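# Hang the hose on both wall hooks

## Task

Put the hose over both of the wall hooks so that, once the robot has released it and backed away, it hangs motionless without touching the floor; the robot must stay upright and untilted, and the result must not rely on the robot holding anything in place.

## Robot and tools

Robot: a wheeled base carrying a lifting column with two six-joint arms, each ending in a two-finger gripper, plus a tilting head. Shoulder height S = 0.90 m + column_m. Folded, the robot is 0.73 m long, 0.62 m wide, S + 0.43 m tall, and its front sits 0.40 m ahead of the column. The base drives straight and turns in place only; it cannot go sideways.

Frames: the base frame has its origin on the floor under the column, between the drive wheels, with x forward, y left and z up. left_hand and right_hand in each result are reported in this frame: the point where that hand's fingers meet (tips reach 8 mm further). The hand's z axis runs along the fingers, its y axis across the opening. The odometry frame is the base frame where the scene began; base_odometry counts wheel turns only, so slipping looks like travel. Headings and turns are positive to the left.

execute_actions(actions, cameras): actions is a list holding one action or nothing (empty returns just state and images). An action may contain:
- base: exactly one of {"translate_m": d}, a relative drive from the current spot, metres, forward positive, -3 to 3; or {"rotate_rad": d}, a relative turn in place, radians, left positive, -3.2 to 3.2.
- joints: a single object keyed by joint name, each value an absolute target (not an offset). Keys: column_m (0 to 0.8 m, raises shoulders and head), head_tilt_rad (-0.61 to 1.308, positive looks down), for each side left_/right_ joint1_rad (-2.879 to 2.879), joint2_rad (0 to 3.141), joint3_rad (0 to 3.019), joint4_rad (-1.692 to 1.57), joint5_rad (-1.57 to 1.57, sideways swing of the hand, positive to the robot's right), joint6_rad (-2.094 to 2.094, hand roll), and gripper_m (0 closed to 0.093 m fingertip gap). Each arm is named separately; there is no combined list.
- speeds: optional caps for this action, translate_m 0.05 to 0.8 m/s, rotate_rad 0.1 to 1 rad/s. They do not slow the arms. Very long slow base moves are refused.
cameras picks images: cam_head_left, cam_head_right, cam_left_wrist, cam_right_wrist, nav_camera, or all; [] gives none. Unknown keys or out-of-range values reject the whole call, and nothing moves.

wait(seconds 0 to 10): lets the scene run with no new command, then reports. zoom_image(camera, region [x0,y0,x1,y1] in pixels, at most 504x504) enlarges part of the latest full image of that camera. read_manual gives only licence text. finished_scene(scene) ends the current scene by number and cannot be undone.

Arm geometry (approximate): with joint1 at -1.57 (left) or 1.57 (right) and joints 5, 6 at 0, an arm lies in a forward vertical plane 0.23 m beside the column. Let a = j2 - 0.35, b = 1.05 + j2 - j3, c = b - j4 (c = 1.57 means fingers pointing down). Hand reach ahead = 0.12 + 0.39 sin a + 0.38 cos b + 0.25 cos c; height = S + 0.39 cos a - 0.38 sin b - 0.25 sin c. E.g. j2, j3, j4 = 0.93, 0.78, 0.14 gives 0.60 m ahead, 0.25 m below S. Real hands usually sit up to 5 cm lower and nearer the column (more under load); trust the reported hand positions. Reach is about 1 m from the shoulder. Loads are held best with fingers pointing down and close in. Small target changes (under 0.03 rad, or 0.08 for joints 2 and 3) may not move a joint. For gentle contact, step about 0.05 rad per call from your previous target.

Gripper: fingers 7 cm long; command an opening smaller than the object to grip. If the reported opening stays at least 0.002 m above the target, something is held. A single gripper holds roughly 2 to 6 kg.

Result lines: base_status and joint_status tell how each commanded motion ended: done, off_target (stopped short, may still push), contact_stop (column or base hit something; it then holds where it stopped), time_out, or not_followed (a self-collision check refused an arm's targets; back the moved joints off by 0.05 rad or more, or move the other arm away). on_its_own reports what you did not command; "held at" is a held target, not a position. motor_effort lists only the two wheel motors (positive drives forward), with the peak in brackets. wheel_motors_off = 1 means the wheels were cut after pushing about 3 s; the base then does not hold. turned_by_wheels vs turned_by_imu disagreeing by over ~4 % and at least 0.05 rad means a collision or slip. base_tilt gives forward/right lean in degrees. Motor temperatures are listed per arm joint; MOTOR HOT appears from 85 °C and at 100 °C that arm drops everything.

Column: going down, it stops with contact_stop when an arm's load changes (a touch or dropped load) and then refuses to go down until raised 0.2 m. Below column_m 0.3, moving arms can strike the housing or floor. Under something overhead, drive out before raising.

Base: a wheel stall gives contact_stop; back 0.05 m off before trying again or turning.

Cameras: head cameras look ahead, tilted down by head_tilt_rad; wrist cameras look along the fingers, angled 0.62 rad toward the hand's +x; nav_camera is low at the front.

Avoid: the arms striking or pressing each other (this can end the run), arms pushing steadily against obstacles (overheating; resend reported positions as targets to relax), dropping or slamming objects, shoving hard with the base, and tipping. At the end open the gripper, move the arms and base clear, and check the hose hangs still off the floor before calling finished_scene.

Each tool is called after "Emit:" as name(argument=value, ...), one argument or row to a line, values as JSON.

## Session

Emit:
execute_actions(
  actions=[],
)

Scene clock: 0.00 s.
Motor temperatures (°C, as the motors report them): left_arm=[22 23 22 24 25 26] | right_arm=[24 25 25 24 24 26]
base_odometry: x=+0.000 y=+0.000 heading=+0.000 (m, m, rad; odometry frame)
turned_by_wheels: +0.000 (rad since the last result)
turned_by_imu: +0.000 (rad since the last result)
base_tilt: forward=+0.3 right=+0.6 (deg)
base_status: not commanded
joint_positions: column_m=+0.556 head_tilt_rad=+0.874 left_joint1_rad=-1.564 left_joint2_rad=+0.844 left_joint3_rad=+0.442 left_joint4_rad=-0.977 left_joint5_rad=+0.016 left_joint6_rad=+0.106 left_gripper_m=+0.095 right_joint1_rad=+1.563 right_joint2_rad=+0.897 right_joint3_rad=+0.368 right_joint4_rad=-0.948 right_joint5_rad=+0.028 right_joint6_rad=-0.031 right_gripper_m=+0.095
joint_status: not commanded
wheel_motors_off: 0
motor_effort: left_wheel=+0 right_wheel=+4 (%)
left_hand: x=+0.1685 y=+0.2234 z=+1.2562 quat_wxyz=(+0.414, -0.042, -0.909, +0.027) (m; base frame)
right_hand: x=+0.1228 y=-0.2318 z=+1.2624 quat_wxyz=(+0.459, +0.017, -0.888, +0.007) (m; base frame)
pictures: cam_head_left, cam_head_right, cam_left_wrist, cam_right_wrist, nav_camera
Images, in order (width x height): cam_head_left 672x504, cam_head_right 672x504, cam_left_wrist 504x504, cam_right_wrist 504x504, nav_camera 672x504.

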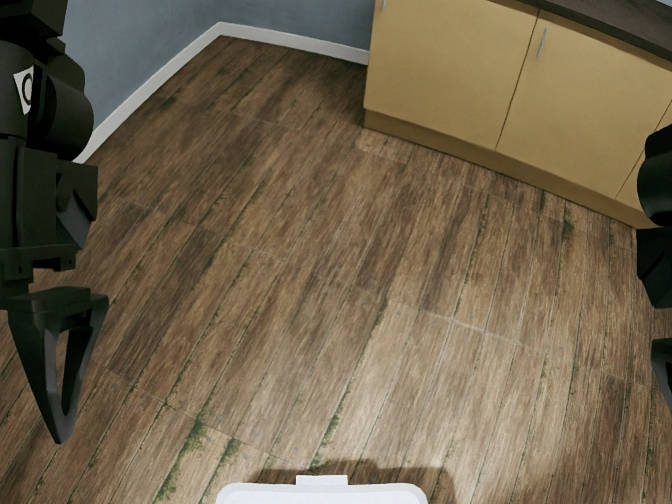

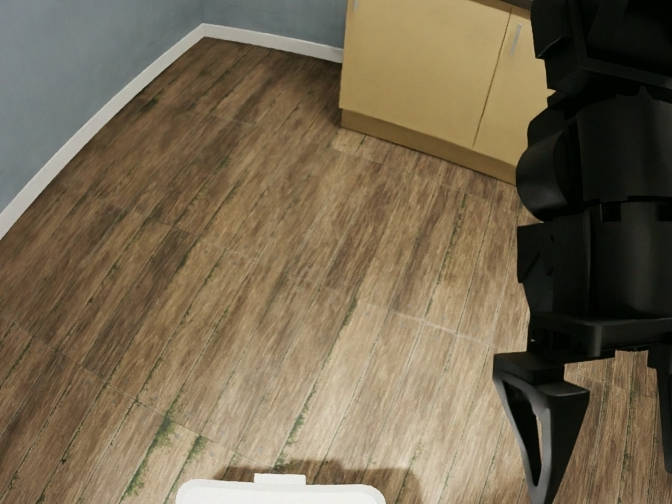

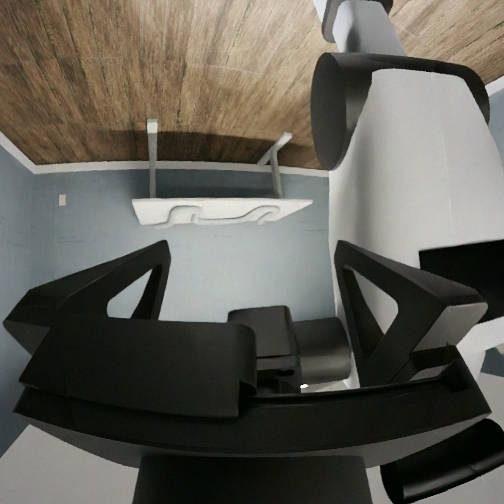

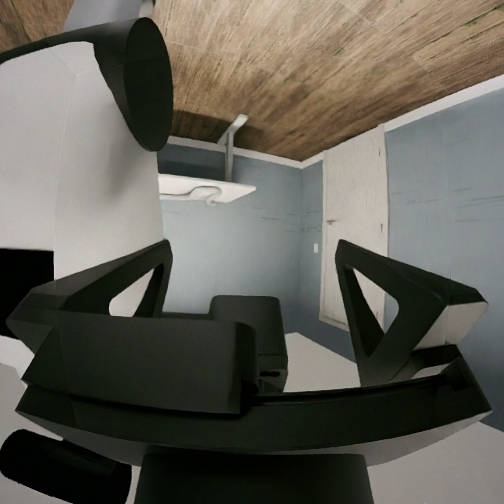

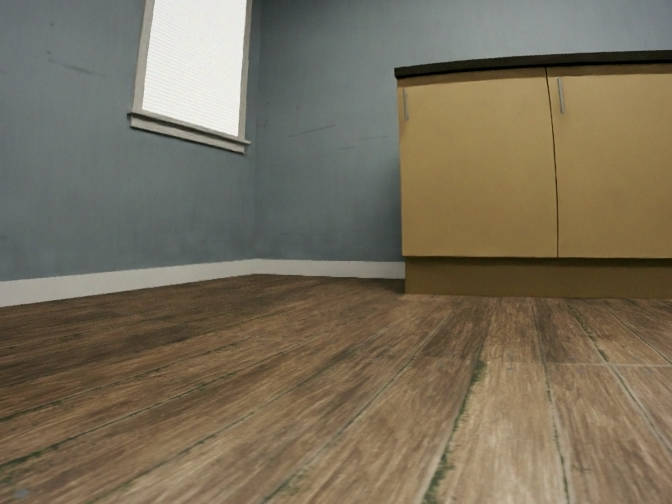

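The hose is on a table behind us. Turn around.

Emit:
execute_actions(
  actions=[
    {"base":{"rotate_rad":3.14},"joints":{"head_tilt_rad":0.45}},
  ],
  cameras=["cam_head_left","nav_camera"],
)

Scene clock: 4.77 s.
Motor temperatures (°C, as the motors report them): left_arm=[22 23 22 24 25 26] | right_arm=[24 25 25 24 24 26]
base_odometry: x=+0.000 y=+0.000 heading=+3.139 (m, m, rad; odometry frame)
turned_by_wheels: +3.139 (rad since the last result)
turned_by_imu: +3.122 (rad since the last result)
base_tilt: forward=+0.3 right=+0.6 (deg)
base_status: done
joint_positions: column_m=+0.556 head_tilt_rad=+0.469 left_joint1_rad=-1.564 left_joint2_rad=+0.844 left_joint3_rad=+0.442 left_joint4_rad=-0.977 left_joint5_rad=+0.016 left_joint6_rad=+0.106 left_gripper_m=+0.095 right_joint1_rad=+1.563 right_joint2_rad=+0.897 right_joint3_rad=+0.368 right_joint4_rad=-0.948 right_joint5_rad=+0.028 right_joint6_rad=-0.031 right_gripper_m=+0.095
joint_status: all done
wheel_motors_off: 0
motor_effort: left_wheel=-2(33) right_wheel=+2(40) (%)
left_hand: x=+0.1685 y=+0.2234 z=+1.2562 quat_wxyz=(+0.414, -0.042, -0.909, +0.027) (m; base frame)
right_hand: x=+0.1228 y=-0.2318 z=+1.2624 quat_wxyz=(+0.459, +0.017, -0.888, +0.007) (m; base frame)
pictures: cam_head_left, nav_camera
Images, in order (width x height): cam_head_left 672x504, nav_camera 672x504.

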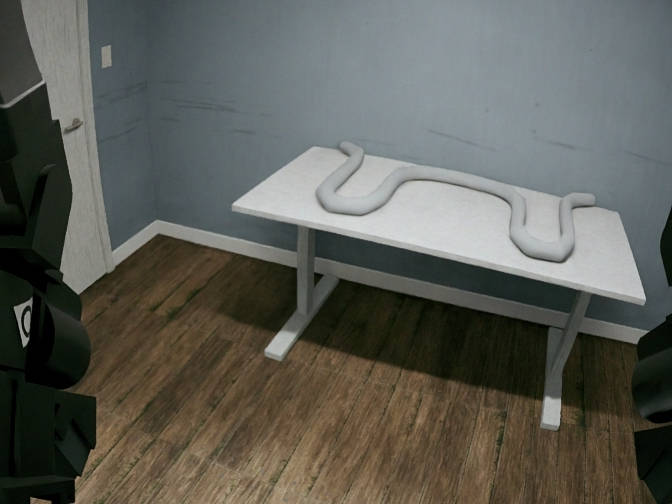

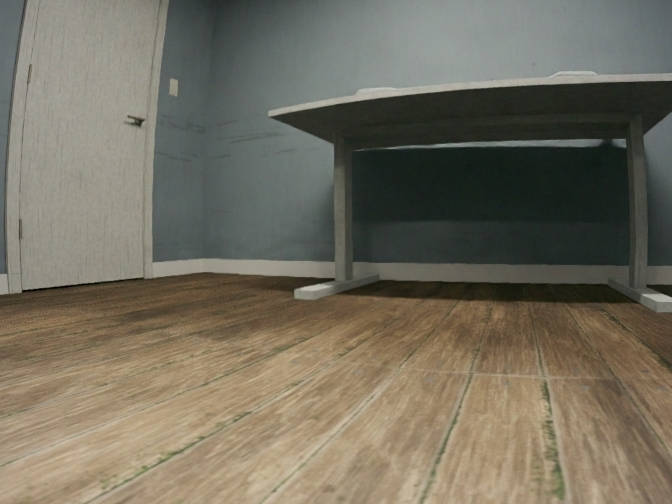

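Hooks not seen. Look elsewhere.

Emit:
execute_actions(
  actions=[
    {"base":{"rotate_rad":-1.3},"joints":{"head_tilt_rad":0.15}},
  ],
  cameras=["cam_head_left","nav_camera"],
)

Emit:
execute_actions(
  actions=[
    {"base":{"rotate_rad":2.6}},
  ],
  cameras=["cam_head_left","nav_camera"],
)

Scene clock: 8.07 s.
Motor temperatures (°C, as the motors report them): left_arm=[22 23 22 24 25 26] | right_arm=[24 25 25 24 24 26]
base_odometry: x=+0.000 y=+0.000 heading=+1.840 (m, m, rad; odometry frame)
turned_by_wheels: -1.299 (rad since the last result)
turned_by_imu: -1.289 (rad since the last result)
base_tilt: forward=+0.3 right=+0.6 (deg)
base_status: done
joint_positions: column_m=+0.556 head_tilt_rad=+0.170 left_joint1_rad=-1.564 left_joint2_rad=+0.844 left_joint3_rad=+0.442 left_joint4_rad=-0.977 left_joint5_rad=+0.016 left_joint6_rad=+0.106 left_gripper_m=+0.095 right_joint1_rad=+1.563 right_joint2_rad=+0.897 right_joint3_rad=+0.368 right_joint4_rad=-0.948 right_joint5_rad=+0.028 right_joint6_rad=-0.031 right_gripper_m=+0.095
joint_status: all done
wheel_motors_off: 0
motor_effort: left_wheel=+0(27) right_wheel=-2(27) (%)
left_hand: x=+0.1687 y=+0.2234 z=+1.2562 quat_wxyz=(+0.413, -0.042, -0.909, +0.027) (m; base frame)
right_hand: x=+0.1228 y=-0.2318 z=+1.2624 quat_wxyz=(+0.459, +0.017, -0.888, +0.007) (m; base frame)
pictures: cam_head_left, nav_camera
Images, in order (width x height): cam_head_left 672x504, nav_camera 672x504.

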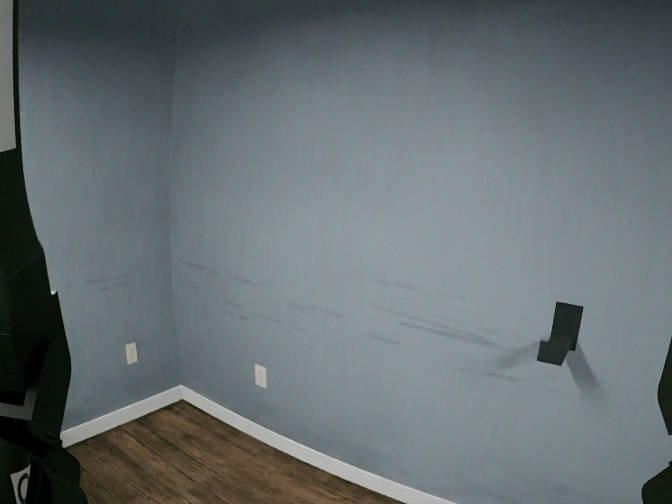

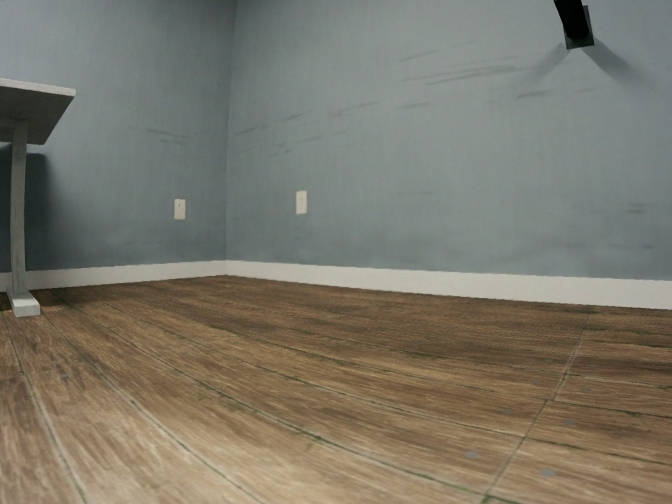

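Scene clock: 11.97 s.
Motor temperatures (°C, as the motors report them): left_arm=[22 23 22 24 25 26] | right_arm=[24 25 25 24 24 26]
base_odometry: x=+0.000 y=+0.000 heading=-1.843 (m, m, rad; odometry frame)
turned_by_wheels: +2.600 (rad since the last result)
turned_by_imu: +2.583 (rad since the last result)
base_tilt: forward=+0.3 right=+0.6 (deg)
base_status: done
joint_positions: column_m=+0.556 head_tilt_rad=+0.170 left_joint1_rad=-1.564 left_joint2_rad=+0.844 left_joint3_rad=+0.442 left_joint4_rad=-0.977 left_joint5_rad=+0.016 left_joint6_rad=+0.106 left_gripper_m=+0.095 right_joint1_rad=+1.563 right_joint2_rad=+0.897 right_joint3_rad=+0.368 right_joint4_rad=-0.948 right_joint5_rad=+0.028 right_joint6_rad=-0.031 right_gripper_m=+0.095
joint_status: not commanded
wheel_motors_off: 0
motor_effort: left_wheel=-1(42) right_wheel=+0(35) (%)
left_hand: x=+0.1687 y=+0.2234 z=+1.2562 quat_wxyz=(+0.413, -0.042, -0.909, +0.027) (m; base frame)
right_hand: x=+0.1228 y=-0.2318 z=+1.2624 quat_wxyz=(+0.459, +0.017, -0.888, +0.007) (m; base frame)
pictures: cam_head_left, nav_camera
Images, in order (width x height): cam_head_left 672x504, nav_camera 672x504.

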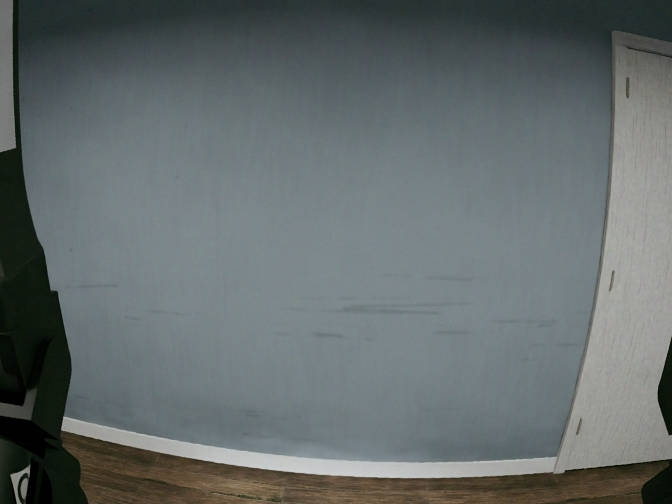

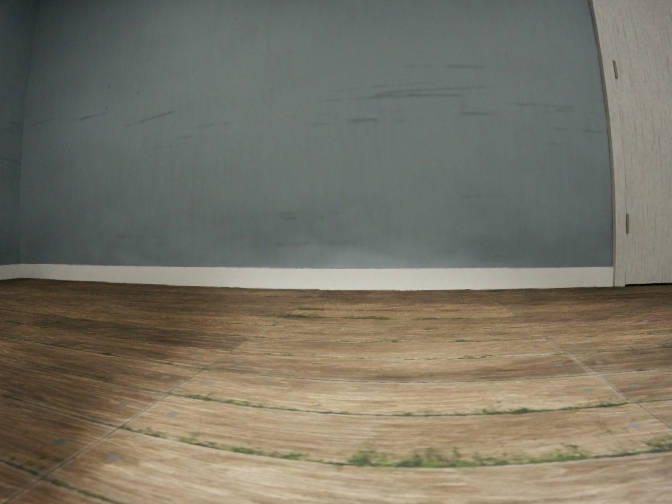

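Turn to face hook wall (heading ≈1.2).

Emit:
execute_actions(
  actions=[
    {"base":{"rotate_rad":3.0},"joints":{"head_tilt_rad":0.35}},
  ],
  cameras=["cam_head_left","nav_camera"],
)

Scene clock: 16.93 s.
Motor temperatures (°C, as the motors report them): left_arm=[22 23 22 24 25 26] | right_arm=[24 25 25 24 24 26]
base_odometry: x=+0.000 y=+0.000 heading=+1.156 (m, m, rad; odometry frame)
turned_by_wheels: +2.999 (rad since the last result)
turned_by_imu: +2.985 (rad since the last result)
base_tilt: forward=+0.3 right=+0.6 (deg)
base_status: done
joint_positions: column_m=+0.556 head_tilt_rad=+0.355 left_joint1_rad=-1.564 left_joint2_rad=+0.844 left_joint3_rad=+0.442 left_joint4_rad=-0.977 left_joint5_rad=+0.016 left_joint6_rad=+0.106 left_gripper_m=+0.095 right_joint1_rad=+1.563 right_joint2_rad=+0.897 right_joint3_rad=+0.368 right_joint4_rad=-0.948 right_joint5_rad=+0.028 right_joint6_rad=-0.031 right_gripper_m=+0.095
joint_status: all done
wheel_motors_off: 0
motor_effort: left_wheel=-2(31) right_wheel=-1(22) (%)
left_hand: x=+0.1687 y=+0.2234 z=+1.2562 quat_wxyz=(+0.413, -0.042, -0.909, +0.027) (m; base frame)
right_hand: x=+0.1228 y=-0.2318 z=+1.2624 quat_wxyz=(+0.459, +0.017, -0.888, +0.007) (m; base frame)
pictures: cam_head_left, nav_camera
Images, in order (width x height): cam_head_left 672x504, nav_camera 672x504.

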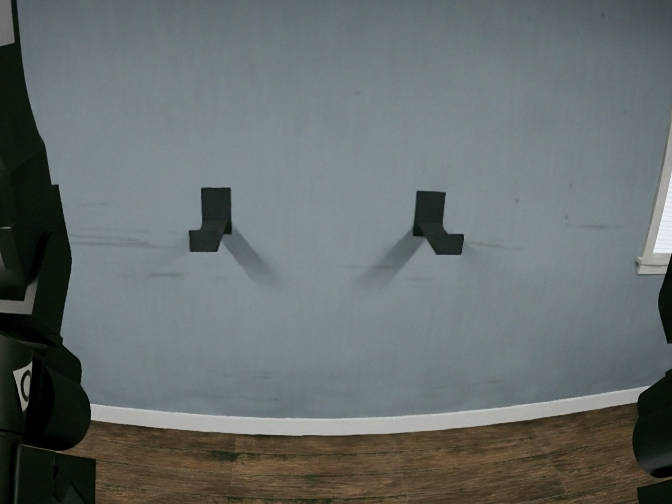

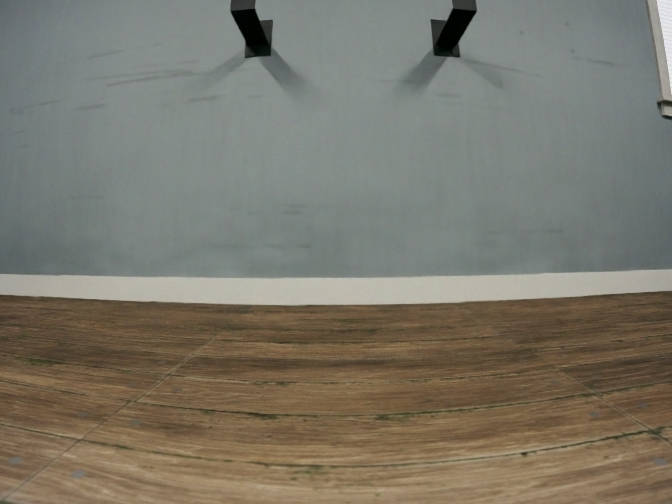

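Emit:
execute_actions(
  actions=[
    {"base":{"rotate_rad":1.9},"joints":{"head_tilt_rad":0.6}},
  ],
  cameras=[],
)

Emit:
execute_actions(
  actions=[
    {"base":{"translate_m":0.7}},
  ],
  cameras=[],
)

Emit:
execute_actions(
  actions=[
    {"base":{"rotate_rad":-0.3}},
  ],
  cameras=["cam_head_left","nav_camera"],
)

Scene clock: 24.03 s.
Motor temperatures (°C, as the motors report them): left_arm=[22 23 22 24 25 26] | right_arm=[24 25 25 24 24 26]
base_odometry: x=+0.000 y=+0.000 heading=+3.055 (m, m, rad; odometry frame)
turned_by_wheels: +1.899 (rad since the last result)
turned_by_imu: +1.890 (rad since the last result)
base_tilt: forward=+0.3 right=+0.6 (deg)
base_status: done
joint_positions: column_m=+0.556 head_tilt_rad=+0.603 left_joint1_rad=-1.564 left_joint2_rad=+0.844 left_joint3_rad=+0.442 left_joint4_rad=-0.977 left_joint5_rad=+0.016 left_joint6_rad=+0.106 left_gripper_m=+0.095 right_joint1_rad=+1.563 right_joint2_rad=+0.897 right_joint3_rad=+0.368 right_joint4_rad=-0.948 right_joint5_rad=+0.028 right_joint6_rad=-0.031 right_gripper_m=+0.095
joint_status: all done
wheel_motors_off: 0
motor_effort: left_wheel=-2(28) right_wheel=-1(23) (%)
left_hand: x=+0.1687 y=+0.2234 z=+1.2562 quat_wxyz=(+0.413, -0.042, -0.909, +0.027) (m; base frame)
right_hand: x=+0.1228 y=-0.2318 z=+1.2624 quat_wxyz=(+0.459, +0.017, -0.888, +0.007) (m; base frame)
pictures: none
No camera images: the call's "cameras" was empty. Leave "cameras" out to get every camera's image.

Scene clock: 26.93 s.
Motor temperatures (°C, as the motors report them): left_arm=[22 23 22 24 25 26] | right_arm=[24 25 25 24 24 26]
base_odometry: x=-0.698 y=+0.060 heading=+3.055 (m, m, rad; odometry frame)
turned_by_wheels: +0.000 (rad since the last result)
turned_by_imu: -0.001 (rad since the last result)
base_tilt: forward=+0.3 right=+0.6 (deg)
base_status: done
joint_positions: column_m=+0.556 head_tilt_rad=+0.604 left_joint1_rad=-1.564 left_joint2_rad=+0.844 left_joint3_rad=+0.443 left_joint4_rad=-0.977 left_joint5_rad=+0.016 left_joint6_rad=+0.106 left_gripper_m=+0.095 right_joint1_rad=+1.563 right_joint2_rad=+0.896 right_joint3_rad=+0.368 right_joint4_rad=-0.948 right_joint5_rad=+0.028 right_joint6_rad=-0.031 right_gripper_m=+0.095
joint_status: not commanded
wheel_motors_off: 0
motor_effort: left_wheel=+0(45) right_wheel=+1(41) (%)
left_hand: x=+0.1693 y=+0.2234 z=+1.2560 quat_wxyz=(+0.413, -0.042, -0.909, +0.027) (m; base frame)
right_hand: x=+0.1228 y=-0.2318 z=+1.2624 quat_wxyz=(+0.459, +0.017, -0.888, +0.007) (m; base frame)
pictures: none
No camera images: the call's "cameras" was empty. Leave "cameras" out to get every camera's image.

Scene clock: 28.37 s.
Motor temperatures (°C, as the motors report them): left_arm=[22 23 22 24 25 26] | right_arm=[24 25 25 24 24 26]
base_odometry: x=-0.698 y=+0.060 heading=+2.756 (m, m, rad; odometry frame)
turned_by_wheels: -0.299 (rad since the last result)
turned_by_imu: -0.295 (rad since the last result)
base_tilt: forward=+0.2 right=+0.6 (deg)
base_status: done
joint_positions: column_m=+0.556 head_tilt_rad=+0.604 left_joint1_rad=-1.564 left_joint2_rad=+0.844 left_joint3_rad=+0.442 left_joint4_rad=-0.977 left_joint5_rad=+0.016 left_joint6_rad=+0.106 left_gripper_m=+0.095 right_joint1_rad=+1.563 right_joint2_rad=+0.896 right_joint3_rad=+0.368 right_joint4_rad=-0.948 right_joint5_rad=+0.028 right_joint6_rad=-0.031 right_gripper_m=+0.095
joint_status: not commanded
wheel_motors_off: 0
motor_effort: left_wheel=+0(34) right_wheel=-2(37) (%)
left_hand: x=+0.1687 y=+0.2234 z=+1.2562 quat_wxyz=(+0.413, -0.042, -0.909, +0.027) (m; base frame)
right_hand: x=+0.1228 y=-0.2318 z=+1.2624 quat_wxyz=(+0.459, +0.017, -0.888, +0.007) (m; base frame)
pictures: cam_head_left, nav_camera
Images, in order (width x height): cam_head_left 672x504, nav_camera 672x504.

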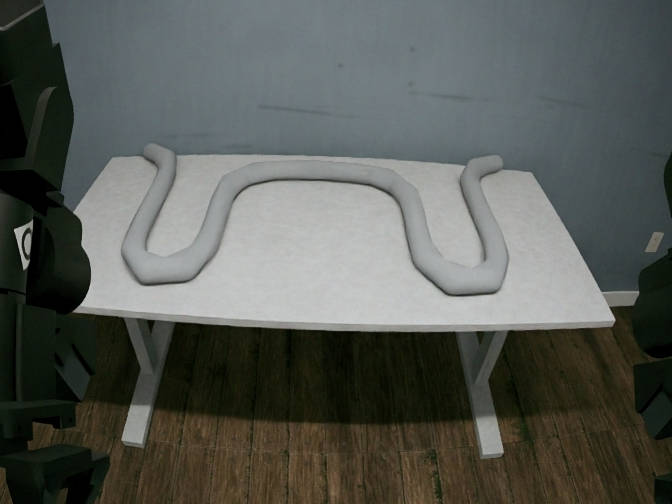

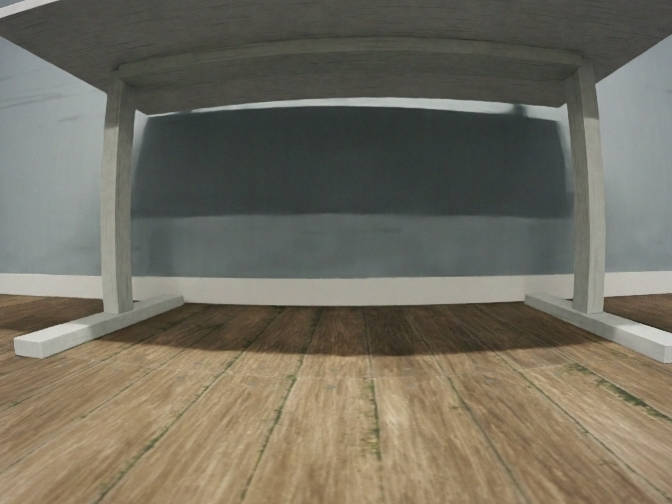

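Emit:
execute_actions(
  actions=[
    {"base":{"translate_m":0.6},"joints":{"head_tilt_rad":0.9,"left_joint1_rad":-1.5,"left_joint2_rad":1.25,"left_joint3_rad":1.36,"left_joint4_rad":-0.63,"left_joint5_rad":0,"left_joint6_rad":0,"right_joint1_rad":1.5,"right_joint2_rad":1.25,"right_joint3_rad":1.36,"right_joint4_rad":-0.63,"right_joint5_rad":0,"right_joint6_rad":0}},
  ],
)

Scene clock: 33.33 s.
Motor temperatures (°C, as the motors report them): left_arm=[22 23 22 24 25 26] | right_arm=[24 25 26 24 24 26]
base_odometry: x=-1.254 y=+0.286 heading=+2.756 (m, m, rad; odometry frame)
turned_by_wheels: +0.000 (rad since the last result)
turned_by_imu: -0.001 (rad since the last result)
base_tilt: forward=+0.3 right=+0.6 (deg)
base_status: done
joint_positions: column_m=+0.556 head_tilt_rad=+0.901 left_joint1_rad=-1.497 left_joint2_rad=+1.250 left_joint3_rad=+1.349 left_joint4_rad=-0.638 left_joint5_rad=+0.002 left_joint6_rad=+0.013 left_gripper_m=+0.095 right_joint1_rad=+1.508 right_joint2_rad=+1.244 right_joint3_rad=+1.338 right_joint4_rad=-0.632 right_joint5_rad=+0.001 right_joint6_rad=-0.012 right_gripper_m=+0.095
joint_status: all done
wheel_motors_off: 0
motor_effort: left_wheel=+0(46) right_wheel=+1(39) (%)
left_hand: x=+0.6443 y=+0.2650 z=+1.1415 quat_wxyz=(+0.008, +0.012, -0.999, -0.030) (m; base frame)
right_hand: x=+0.6420 y=-0.2607 z=+1.1420 quat_wxyz=(+0.007, -0.010, -1.000, +0.028) (m; base frame)
pictures: cam_head_left, cam_head_right, cam_left_wrist, cam_right_wrist, nav_camera
Images, in order (width x height): cam_head_left 672x504, cam_head_right 672x504, cam_left_wrist 504x504, cam_right_wrist 504x504, nav_camera 672x504.

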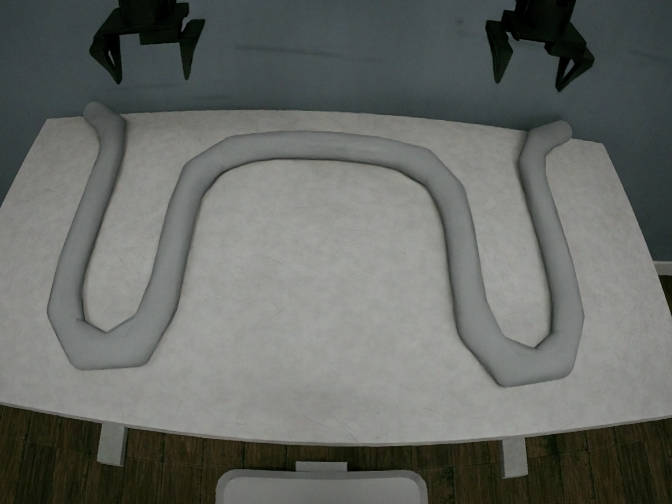

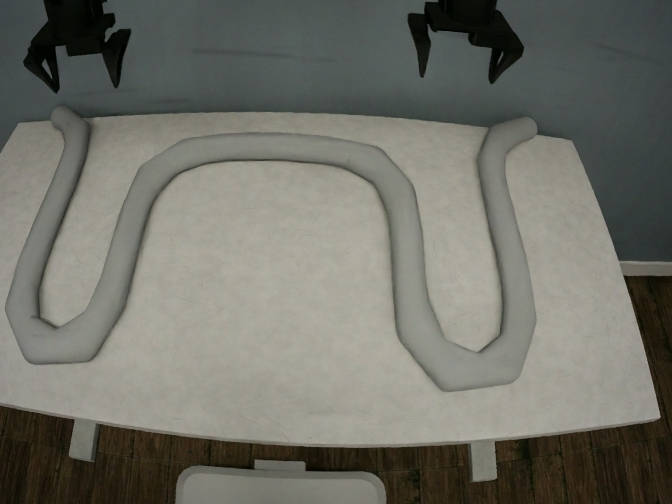

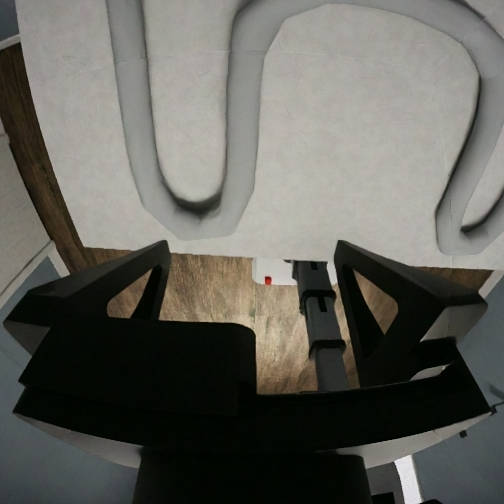

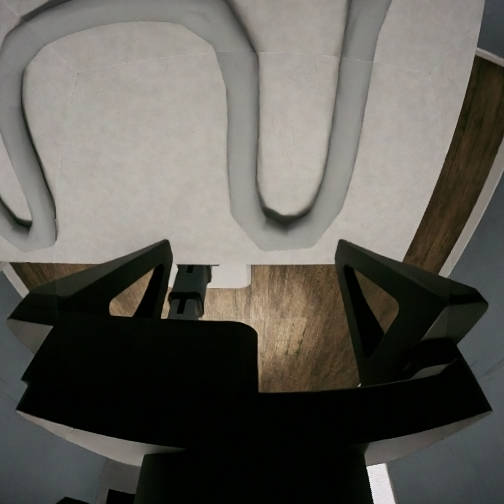

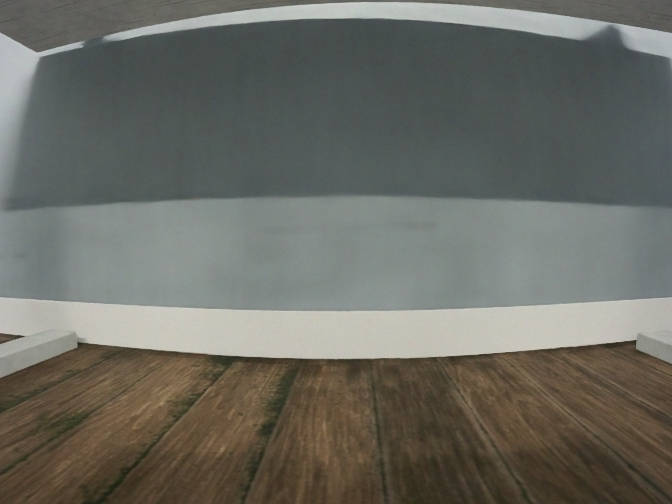

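Emit:
execute_actions(
  actions=[
    {"joints":{"column_m":0.27}},
  ],
  cameras=["cam_head_left","cam_left_wrist","cam_right_wrist"],
)

Scene clock: 38.17 s.
Motor temperatures (°C, as the motors report them): left_arm=[22 24 22 24 25 26] | right_arm=[24 26 26 24 24 26]
base_odometry: x=-1.254 y=+0.286 heading=+2.756 (m, m, rad; odometry frame)
turned_by_wheels: +0.000 (rad since the last result)
turned_by_imu: +0.000 (rad since the last result)
base_tilt: forward=+0.3 right=+0.6 (deg)
base_status: not commanded
joint_positions: column_m=+0.270 head_tilt_rad=+0.901 left_joint1_rad=-1.497 left_joint2_rad=+1.250 left_joint3_rad=+1.349 left_joint4_rad=-0.638 left_joint5_rad=+0.002 left_joint6_rad=+0.013 left_gripper_m=+0.095 right_joint1_rad=+1.508 right_joint2_rad=+1.244 right_joint3_rad=+1.338 right_joint4_rad=-0.632 right_joint5_rad=+0.001 right_joint6_rad=-0.012 right_gripper_m=+0.095
joint_status: all done
wheel_motors_off: 0
motor_effort: left_wheel=+0(1) right_wheel=+0(2) (%)
left_hand: x=+0.6443 y=+0.2650 z=+0.8552 quat_wxyz=(+0.008, +0.012, -0.999, -0.030) (m; base frame)
right_hand: x=+0.6420 y=-0.2607 z=+0.8558 quat_wxyz=(+0.007, -0.010, -1.000, +0.028) (m; base frame)
pictures: cam_head_left, cam_left_wrist, cam_right_wrist
Images, in order (width x height): cam_head_left 672x504, cam_left_wrist 504x504, cam_right_wrist 504x504.

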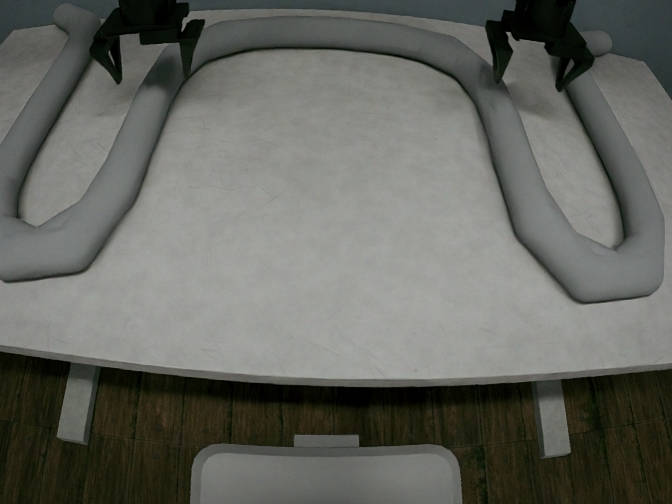

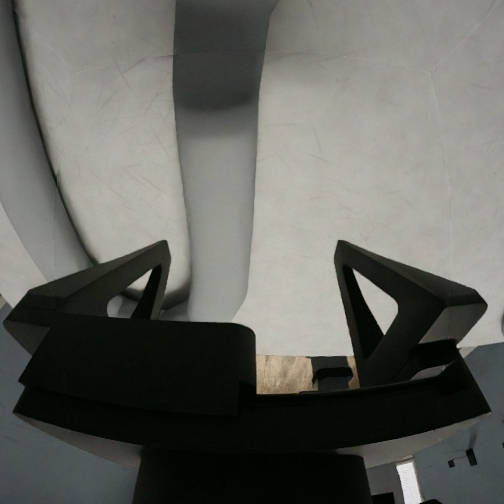

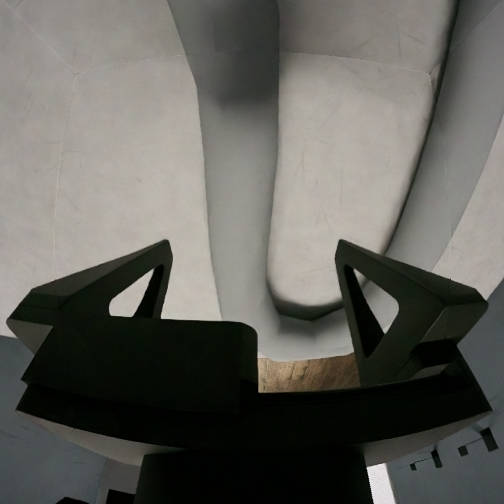

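Emit:
execute_actions(
  actions=[
    {"joints":{"left_joint1_rad":-1.45,"right_joint1_rad":1.53}},
  ],
  cameras=[],
)

Emit:
execute_actions(
  actions=[
    {"joints":{"column_m":0.18}},
  ],
  cameras=["cam_left_wrist","cam_right_wrist"],
)

Scene clock: 39.57 s.
Motor temperatures (°C, as the motors report them): left_arm=[22 24 22 24 25 26] | right_arm=[24 26 26 24 24 26]
base_odometry: x=-1.254 y=+0.286 heading=+2.756 (m, m, rad; odometry frame)
turned_by_wheels: +0.000 (rad since the last result)
turned_by_imu: +0.000 (rad since the last result)
base_tilt: forward=+0.3 right=+0.6 (deg)
base_status: not commanded
joint_positions: column_m=+0.270 head_tilt_rad=+0.901 left_joint1_rad=-1.445 left_joint2_rad=+1.250 left_joint3_rad=+1.349 left_joint4_rad=-0.638 left_joint5_rad=+0.002 left_joint6_rad=+0.013 left_gripper_m=+0.095 right_joint1_rad=+1.517 right_joint2_rad=+1.244 right_joint3_rad=+1.338 right_joint4_rad=-0.632 right_joint5_rad=+0.001 right_joint6_rad=-0.012 right_gripper_m=+0.095
joint_status: all done
wheel_motors_off: 0
motor_effort: left_wheel=+0(0) right_wheel=+0(1) (%)
left_hand: x=+0.6428 y=+0.2943 z=+0.8577 quat_wxyz=(+0.008, +0.025, -0.998, -0.053) (m; base frame)
right_hand: x=+0.6422 y=-0.2555 z=+0.8555 quat_wxyz=(+0.007, -0.008, -1.000, +0.024) (m; base frame)
pictures: none
No camera images: the call's "cameras" was empty. Leave "cameras" out to get every camera's image.

Scene clock: 41.33 s.
Motor temperatures (°C, as the motors report them): left_arm=[22 24 23 24 25 26] | right_arm=[24 26 26 24 24 26]
base_odometry: x=-1.254 y=+0.286 heading=+2.756 (m, m, rad; odometry frame)
turned_by_wheels: +0.000 (rad since the last result)
turned_by_imu: +0.000 (rad since the last result)
base_tilt: forward=+0.3 right=+0.6 (deg)
base_status: not commanded
joint_positions: column_m=+0.180 head_tilt_rad=+0.901 left_joint1_rad=-1.445 left_joint2_rad=+1.250 left_joint3_rad=+1.349 left_joint4_rad=-0.638 left_joint5_rad=+0.002 left_joint6_rad=+0.013 left_gripper_m=+0.095 right_joint1_rad=+1.517 right_joint2_rad=+1.244 right_joint3_rad=+1.338 right_joint4_rad=-0.632 right_joint5_rad=+0.001 right_joint6_rad=-0.012 right_gripper_m=+0.095
joint_status: all done
wheel_motors_off: 0
motor_effort: left_wheel=+0(0) right_wheel=+0(3) (%)
left_hand: x=+0.6428 y=+0.2943 z=+0.7677 quat_wxyz=(+0.008, +0.025, -0.998, -0.053) (m; base frame)
right_hand: x=+0.6422 y=-0.2555 z=+0.7655 quat_wxyz=(+0.007, -0.008, -1.000, +0.024) (m; base frame)
pictures: cam_left_wrist, cam_right_wrist
Images, in order (width x height): cam_left_wrist 504x504, cam_right_wrist 504x504.

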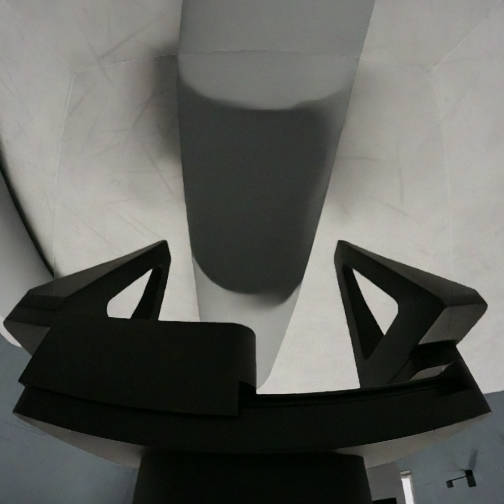

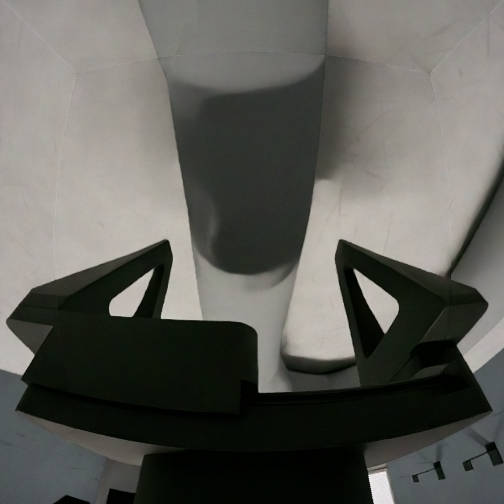

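Emit:
execute_actions(
  actions=[
    {"joints":{"column_m":0.15}},
  ],
  cameras=[],
)

Emit:
execute_actions(
  actions=[
    {"joints":{"left_gripper_m":0.02,"right_gripper_m":0.02}},
  ],
  cameras=["cam_head_left","cam_left_wrist"],
)

Emit:
execute_actions(
  actions=[
    {"joints":{"column_m":0.7,"head_tilt_rad":0.7}},
  ],
  cameras=["cam_head_left"],
)

Scene clock: 43.13 s.
Motor temperatures (°C, as the motors report them): left_arm=[22 24 23 24 25 26] | right_arm=[24 26 26 24 24 26]
base_odometry: x=-1.254 y=+0.286 heading=+2.756 (m, m, rad; odometry frame)
turned_by_wheels: +0.000 (rad since the last result)
turned_by_imu: +0.000 (rad since the last result)
base_tilt: forward=+0.3 right=+0.6 (deg)
base_status: not commanded
joint_positions: column_m=+0.150 head_tilt_rad=+0.901 left_joint1_rad=-1.444 left_joint2_rad=+1.230 left_joint3_rad=+1.349 left_joint4_rad=-0.638 left_joint5_rad=+0.003 left_joint6_rad=+0.013 left_gripper_m=+0.095 right_joint1_rad=+1.517 right_joint2_rad=+1.244 right_joint3_rad=+1.338 right_joint4_rad=-0.632 right_joint5_rad=-0.001 right_joint6_rad=-0.012 right_gripper_m=+0.095
joint_status: all done
wheel_motors_off: 0
motor_effort: left_wheel=+0(1) right_wheel=-1(2) (%)
left_hand: x=+0.6492 y=+0.2938 z=+0.7482 quat_wxyz=(-0.002, +0.025, -0.998, -0.053) (m; base frame)
right_hand: x=+0.6423 y=-0.2551 z=+0.7357 quat_wxyz=(+0.007, -0.008, -1.000, +0.023) (m; base frame)
pictures: none
No camera images: the call's "cameras" was empty. Leave "cameras" out to get every camera's image.

Scene clock: 43.80 s.
Motor temperatures (°C, as the motors report them): left_arm=[22 24 23 24 25 26] | right_arm=[24 26 26 24 24 26]
base_odometry: x=-1.254 y=+0.286 heading=+2.756 (m, m, rad; odometry frame)
turned_by_wheels: +0.000 (rad since the last result)
turned_by_imu: +0.000 (rad since the last result)
base_tilt: forward=+0.3 right=+0.6 (deg)
base_status: not commanded
joint_positions: column_m=+0.150 head_tilt_rad=+0.901 left_joint1_rad=-1.445 left_joint2_rad=+1.231 left_joint3_rad=+1.349 left_joint4_rad=-0.638 left_joint5_rad=+0.000 left_joint6_rad=+0.011 left_gripper_m=+0.059 right_joint1_rad=+1.519 right_joint2_rad=+1.244 right_joint3_rad=+1.338 right_joint4_rad=-0.632 right_joint5_rad=-0.003 right_joint6_rad=-0.010 right_gripper_m=+0.059
joint_status: left_gripper_m off_target (ended at +0.059, target +0.020); right_gripper_m off_target (ended at +0.059, target +0.020)
wheel_motors_off: 0
motor_effort: left_wheel=+0(1) right_wheel=+1(2) (%)
left_hand: x=+0.6490 y=+0.2938 z=+0.7480 quat_wxyz=(-0.002, +0.026, -0.998, -0.055) (m; base frame)
right_hand: x=+0.6423 y=-0.2538 z=+0.7356 quat_wxyz=(+0.007, -0.008, -1.000, +0.021) (m; base frame)
pictures: cam_head_left, cam_left_wrist
Images, in order (width x height): cam_head_left 672x504, cam_left_wrist 504x504.

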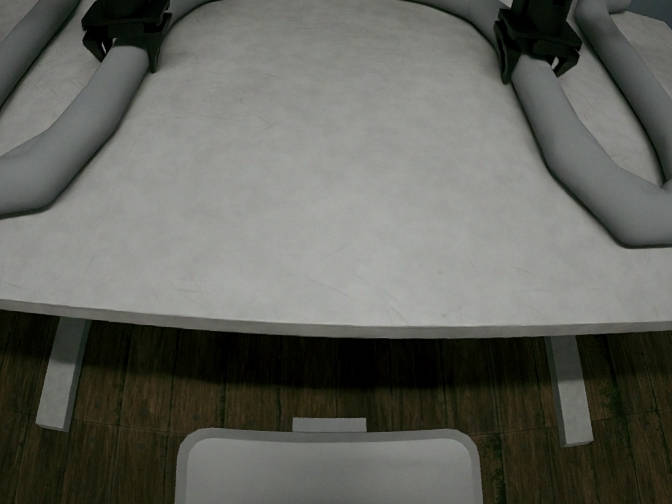

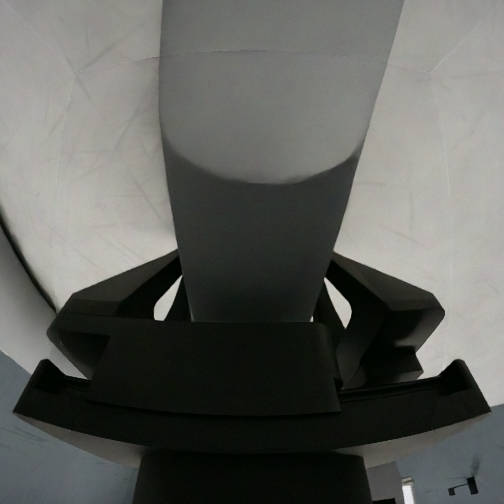

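Scene clock: 51.57 s.
Motor temperatures (°C, as the motors report them): left_arm=[22 25 23 24 25 26] | right_arm=[24 27 27 24 24 26]
base_odometry: x=-1.254 y=+0.286 heading=+2.756 (m, m, rad; odometry frame)
turned_by_wheels: +0.000 (rad since the last result)
turned_by_imu: +0.001 (rad since the last result)
base_tilt: forward=+0.3 right=+0.6 (deg)
base_status: not commanded
joint_positions: column_m=+0.700 head_tilt_rad=+0.716 left_joint1_rad=-1.449 left_joint2_rad=+1.263 left_joint3_rad=+1.349 left_joint4_rad=-0.638 left_joint5_rad=+0.001 left_joint6_rad=+0.011 left_gripper_m=+0.059 right_joint1_rad=+1.519 right_joint2_rad=+1.264 right_joint3_rad=+1.338 right_joint4_rad=-0.628 right_joint5_rad=-0.002 right_joint6_rad=-0.010 right_gripper_m=+0.059
joint_status: all done
wheel_motors_off: 0
motor_effort: left_wheel=+0(1) right_wheel=-2(0) (%)
left_hand: x=+0.6389 y=+0.2924 z=+1.2807 quat_wxyz=(+0.015, +0.025, -0.998, -0.052) (m; base frame)
right_hand: x=+0.6365 y=-0.2542 z=+1.2748 quat_wxyz=(+0.015, -0.008, -1.000, +0.021) (m; base frame)
pictures: cam_head_left
Images, in order (width x height): cam_head_left 672x504.

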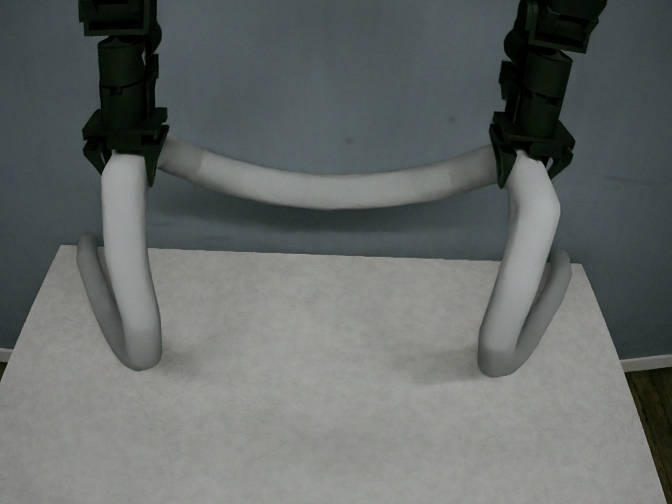

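Emit:
execute_actions(
  actions=[
    {"base":{"translate_m":-0.5,"speeds":{"translate_m":0.3}},"joints":{"column_m":0.8,"left_joint6_rad":1.57,"right_joint6_rad":-1.57}},
  ],
  cameras=["cam_head_left"],
)

Emit:
execute_actions(
  actions=[
    {"joints":{"left_joint1_rad":-1.25,"right_joint1_rad":1.28}},
  ],
  cameras=["cam_head_left"],
)


Scene clock: 55.03 s.
Motor temperatures (°C, as the motors report them): left_arm=[22 25 23 24 26 26] | right_arm=[24 27 27 24 25 26]
base_odometry: x=-1.254 y=+0.286 heading=+2.756 (m, m, rad; odometry frame)
turned_by_wheels: +0.000 (rad since the last result)
turned_by_imu: +0.000 (rad since the last result)
base_tilt: forward=+0.3 right=+0.5 (deg)
base_status: not commanded
joint_positions: column_m=+0.700 head_tilt_rad=+0.716 left_joint1_rad=-1.294 left_joint2_rad=+1.264 left_joint3_rad=+1.349 left_joint4_rad=-0.638 left_joint5_rad=+0.029 left_joint6_rad=+0.044 left_gripper_m=+0.059 right_joint1_rad=+1.326 right_joint2_rad=+1.265 right_joint3_rad=+1.338 right_joint4_rad=-0.628 right_joint5_rad=-0.033 right_joint6_rad=-0.055 right_gripper_m=+0.059
joint_status: right_joint1_rad time_out (moved -0.193 of -0.239); the others done
wheel_motors_off: 0
on_its_own: right_joint1_rad reads +1.326 and still pushes toward +1.280 since a time_out
motor_effort: left_wheel=-1(1) right_wheel=+1(1) (%)
left_hand: x=+0.6308 y=+0.3734 z=+1.2943 quat_wxyz=(+0.016, +0.049, -0.993, -0.104) (m; base frame)
right_hand: x=+0.6290 y=-0.3562 z=+1.2873 quat_wxyz=(+0.017, -0.036, -0.995, +0.088) (m; base frame)
pictures: cam_head_left
Images, in order (width x height): cam_head_left 672x504.

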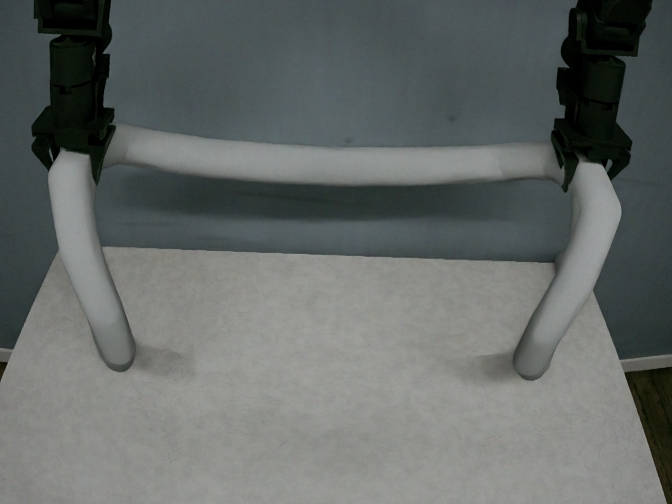

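Taut now; roll the wrists to free length.

Emit:
execute_actions(
  actions=[
    {"base":{"translate_m":-0.5},"speeds":{"translate_m":0.3},"joints":{"column_m":0.8,"left_joint6_rad":1.57,"right_joint6_rad":-1.57}},
  ],
  cameras=["cam_head_left"],
)

Scene clock: 58.63 s.
Motor temperatures (°C, as the motors report them): left_arm=[22 25 23 24 26 26] | right_arm=[24 27 27 24 25 26]
base_odometry: x=-0.790 y=+0.098 heading=+2.756 (m, m, rad; odometry frame)
turned_by_wheels: +0.000 (rad since the last result)
turned_by_imu: +0.001 (rad since the last result)
base_tilt: forward=+0.3 right=+0.6 (deg)
base_status: done
joint_positions: column_m=+0.800 head_tilt_rad=+0.716 left_joint1_rad=-1.267 left_joint2_rad=+1.267 left_joint3_rad=+1.345 left_joint4_rad=-0.633 left_joint5_rad=+0.010 left_joint6_rad=+1.536 left_gripper_m=+0.059 right_joint1_rad=+1.307 right_joint2_rad=+1.271 right_joint3_rad=+1.338 right_joint4_rad=-0.626 right_joint5_rad=-0.013 right_joint6_rad=-1.551 right_gripper_m=+0.059
joint_status: all done
wheel_motors_off: 0
motor_effort: left_wheel=-1(35) right_wheel=-3(24) (%)
left_hand: x=+0.6259 y=+0.3915 z=+1.3962 quat_wxyz=(+0.098, -0.631, -0.766, -0.079) (m; base frame)
right_hand: x=+0.6256 y=-0.3708 z=+1.3872 quat_wxyz=(+0.087, +0.646, -0.756, +0.064) (m; base frame)
pictures: cam_head_left
Images, in order (width x height): cam_head_left 672x504.

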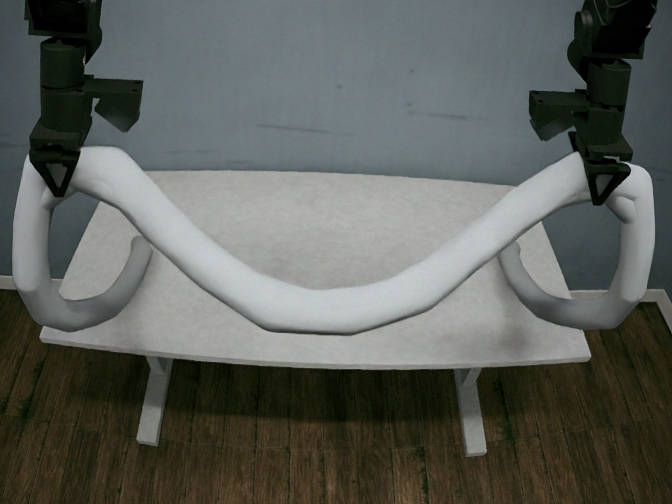

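Emit:
execute_actions(
  actions=[
    {"base":{"translate_m":-0.5},"speeds":{"translate_m":0.3},"joints":{"left_joint1_rad":-1.08,"right_joint1_rad":1.1}},
  ],
  cameras=["cam_head_left"],
)

Scene clock: 62.73 s.
Motor temperatures (°C, as the motors report them): left_arm=[22 25 23 24 26 26] | right_arm=[24 27 27 24 25 26]
base_odometry: x=-0.327 y=-0.090 heading=+2.756 (m, m, rad; odometry frame)
turned_by_wheels: +0.000 (rad since the last result)
turned_by_imu: +0.002 (rad since the last result)
base_tilt: forward=+0.3 right=+0.6 (deg)
base_status: done
joint_positions: column_m=+0.800 head_tilt_rad=+0.716 left_joint1_rad=-1.135 left_joint2_rad=+1.272 left_joint3_rad=+1.329 left_joint4_rad=-0.638 left_joint5_rad=+0.041 left_joint6_rad=+1.556 left_gripper_m=+0.058 right_joint1_rad=+1.152 right_joint2_rad=+1.280 right_joint3_rad=+1.338 right_joint4_rad=-0.634 right_joint5_rad=-0.044 right_joint6_rad=-1.560 right_gripper_m=+0.058
joint_status: left_joint1_rad off_target (ended at -1.135, target -1.080); right_joint1_rad time_out (moved -0.155 of -0.207)
wheel_motors_off: 0
on_its_own: right_joint1_rad reads +1.152 and still pushes toward +1.100 since a time_out
motor_effort: left_wheel=+0(29) right_wheel=-2(37) (%)
left_hand: x=+0.6025 y=+0.4552 z=+1.4116 quat_wxyz=(+0.133, -0.607, -0.778, -0.099) (m; base frame)
right_hand: x=+0.6073 y=-0.4488 z=+1.4063 quat_wxyz=(+0.126, +0.613, -0.774, +0.095) (m; base frame)
pictures: cam_head_left
Images, in order (width x height): cam_head_left 672x504.

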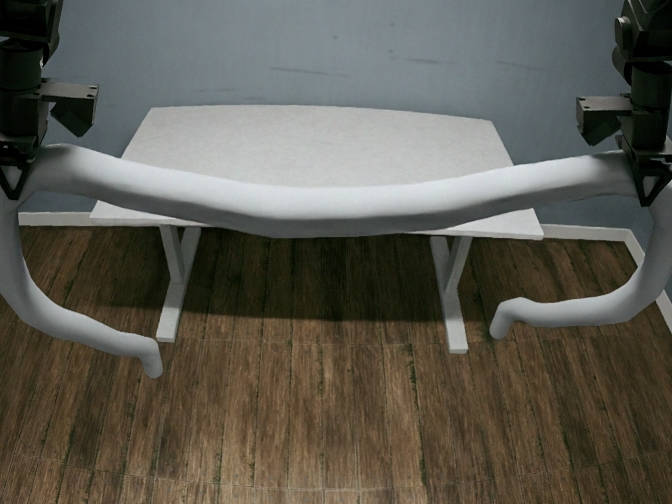

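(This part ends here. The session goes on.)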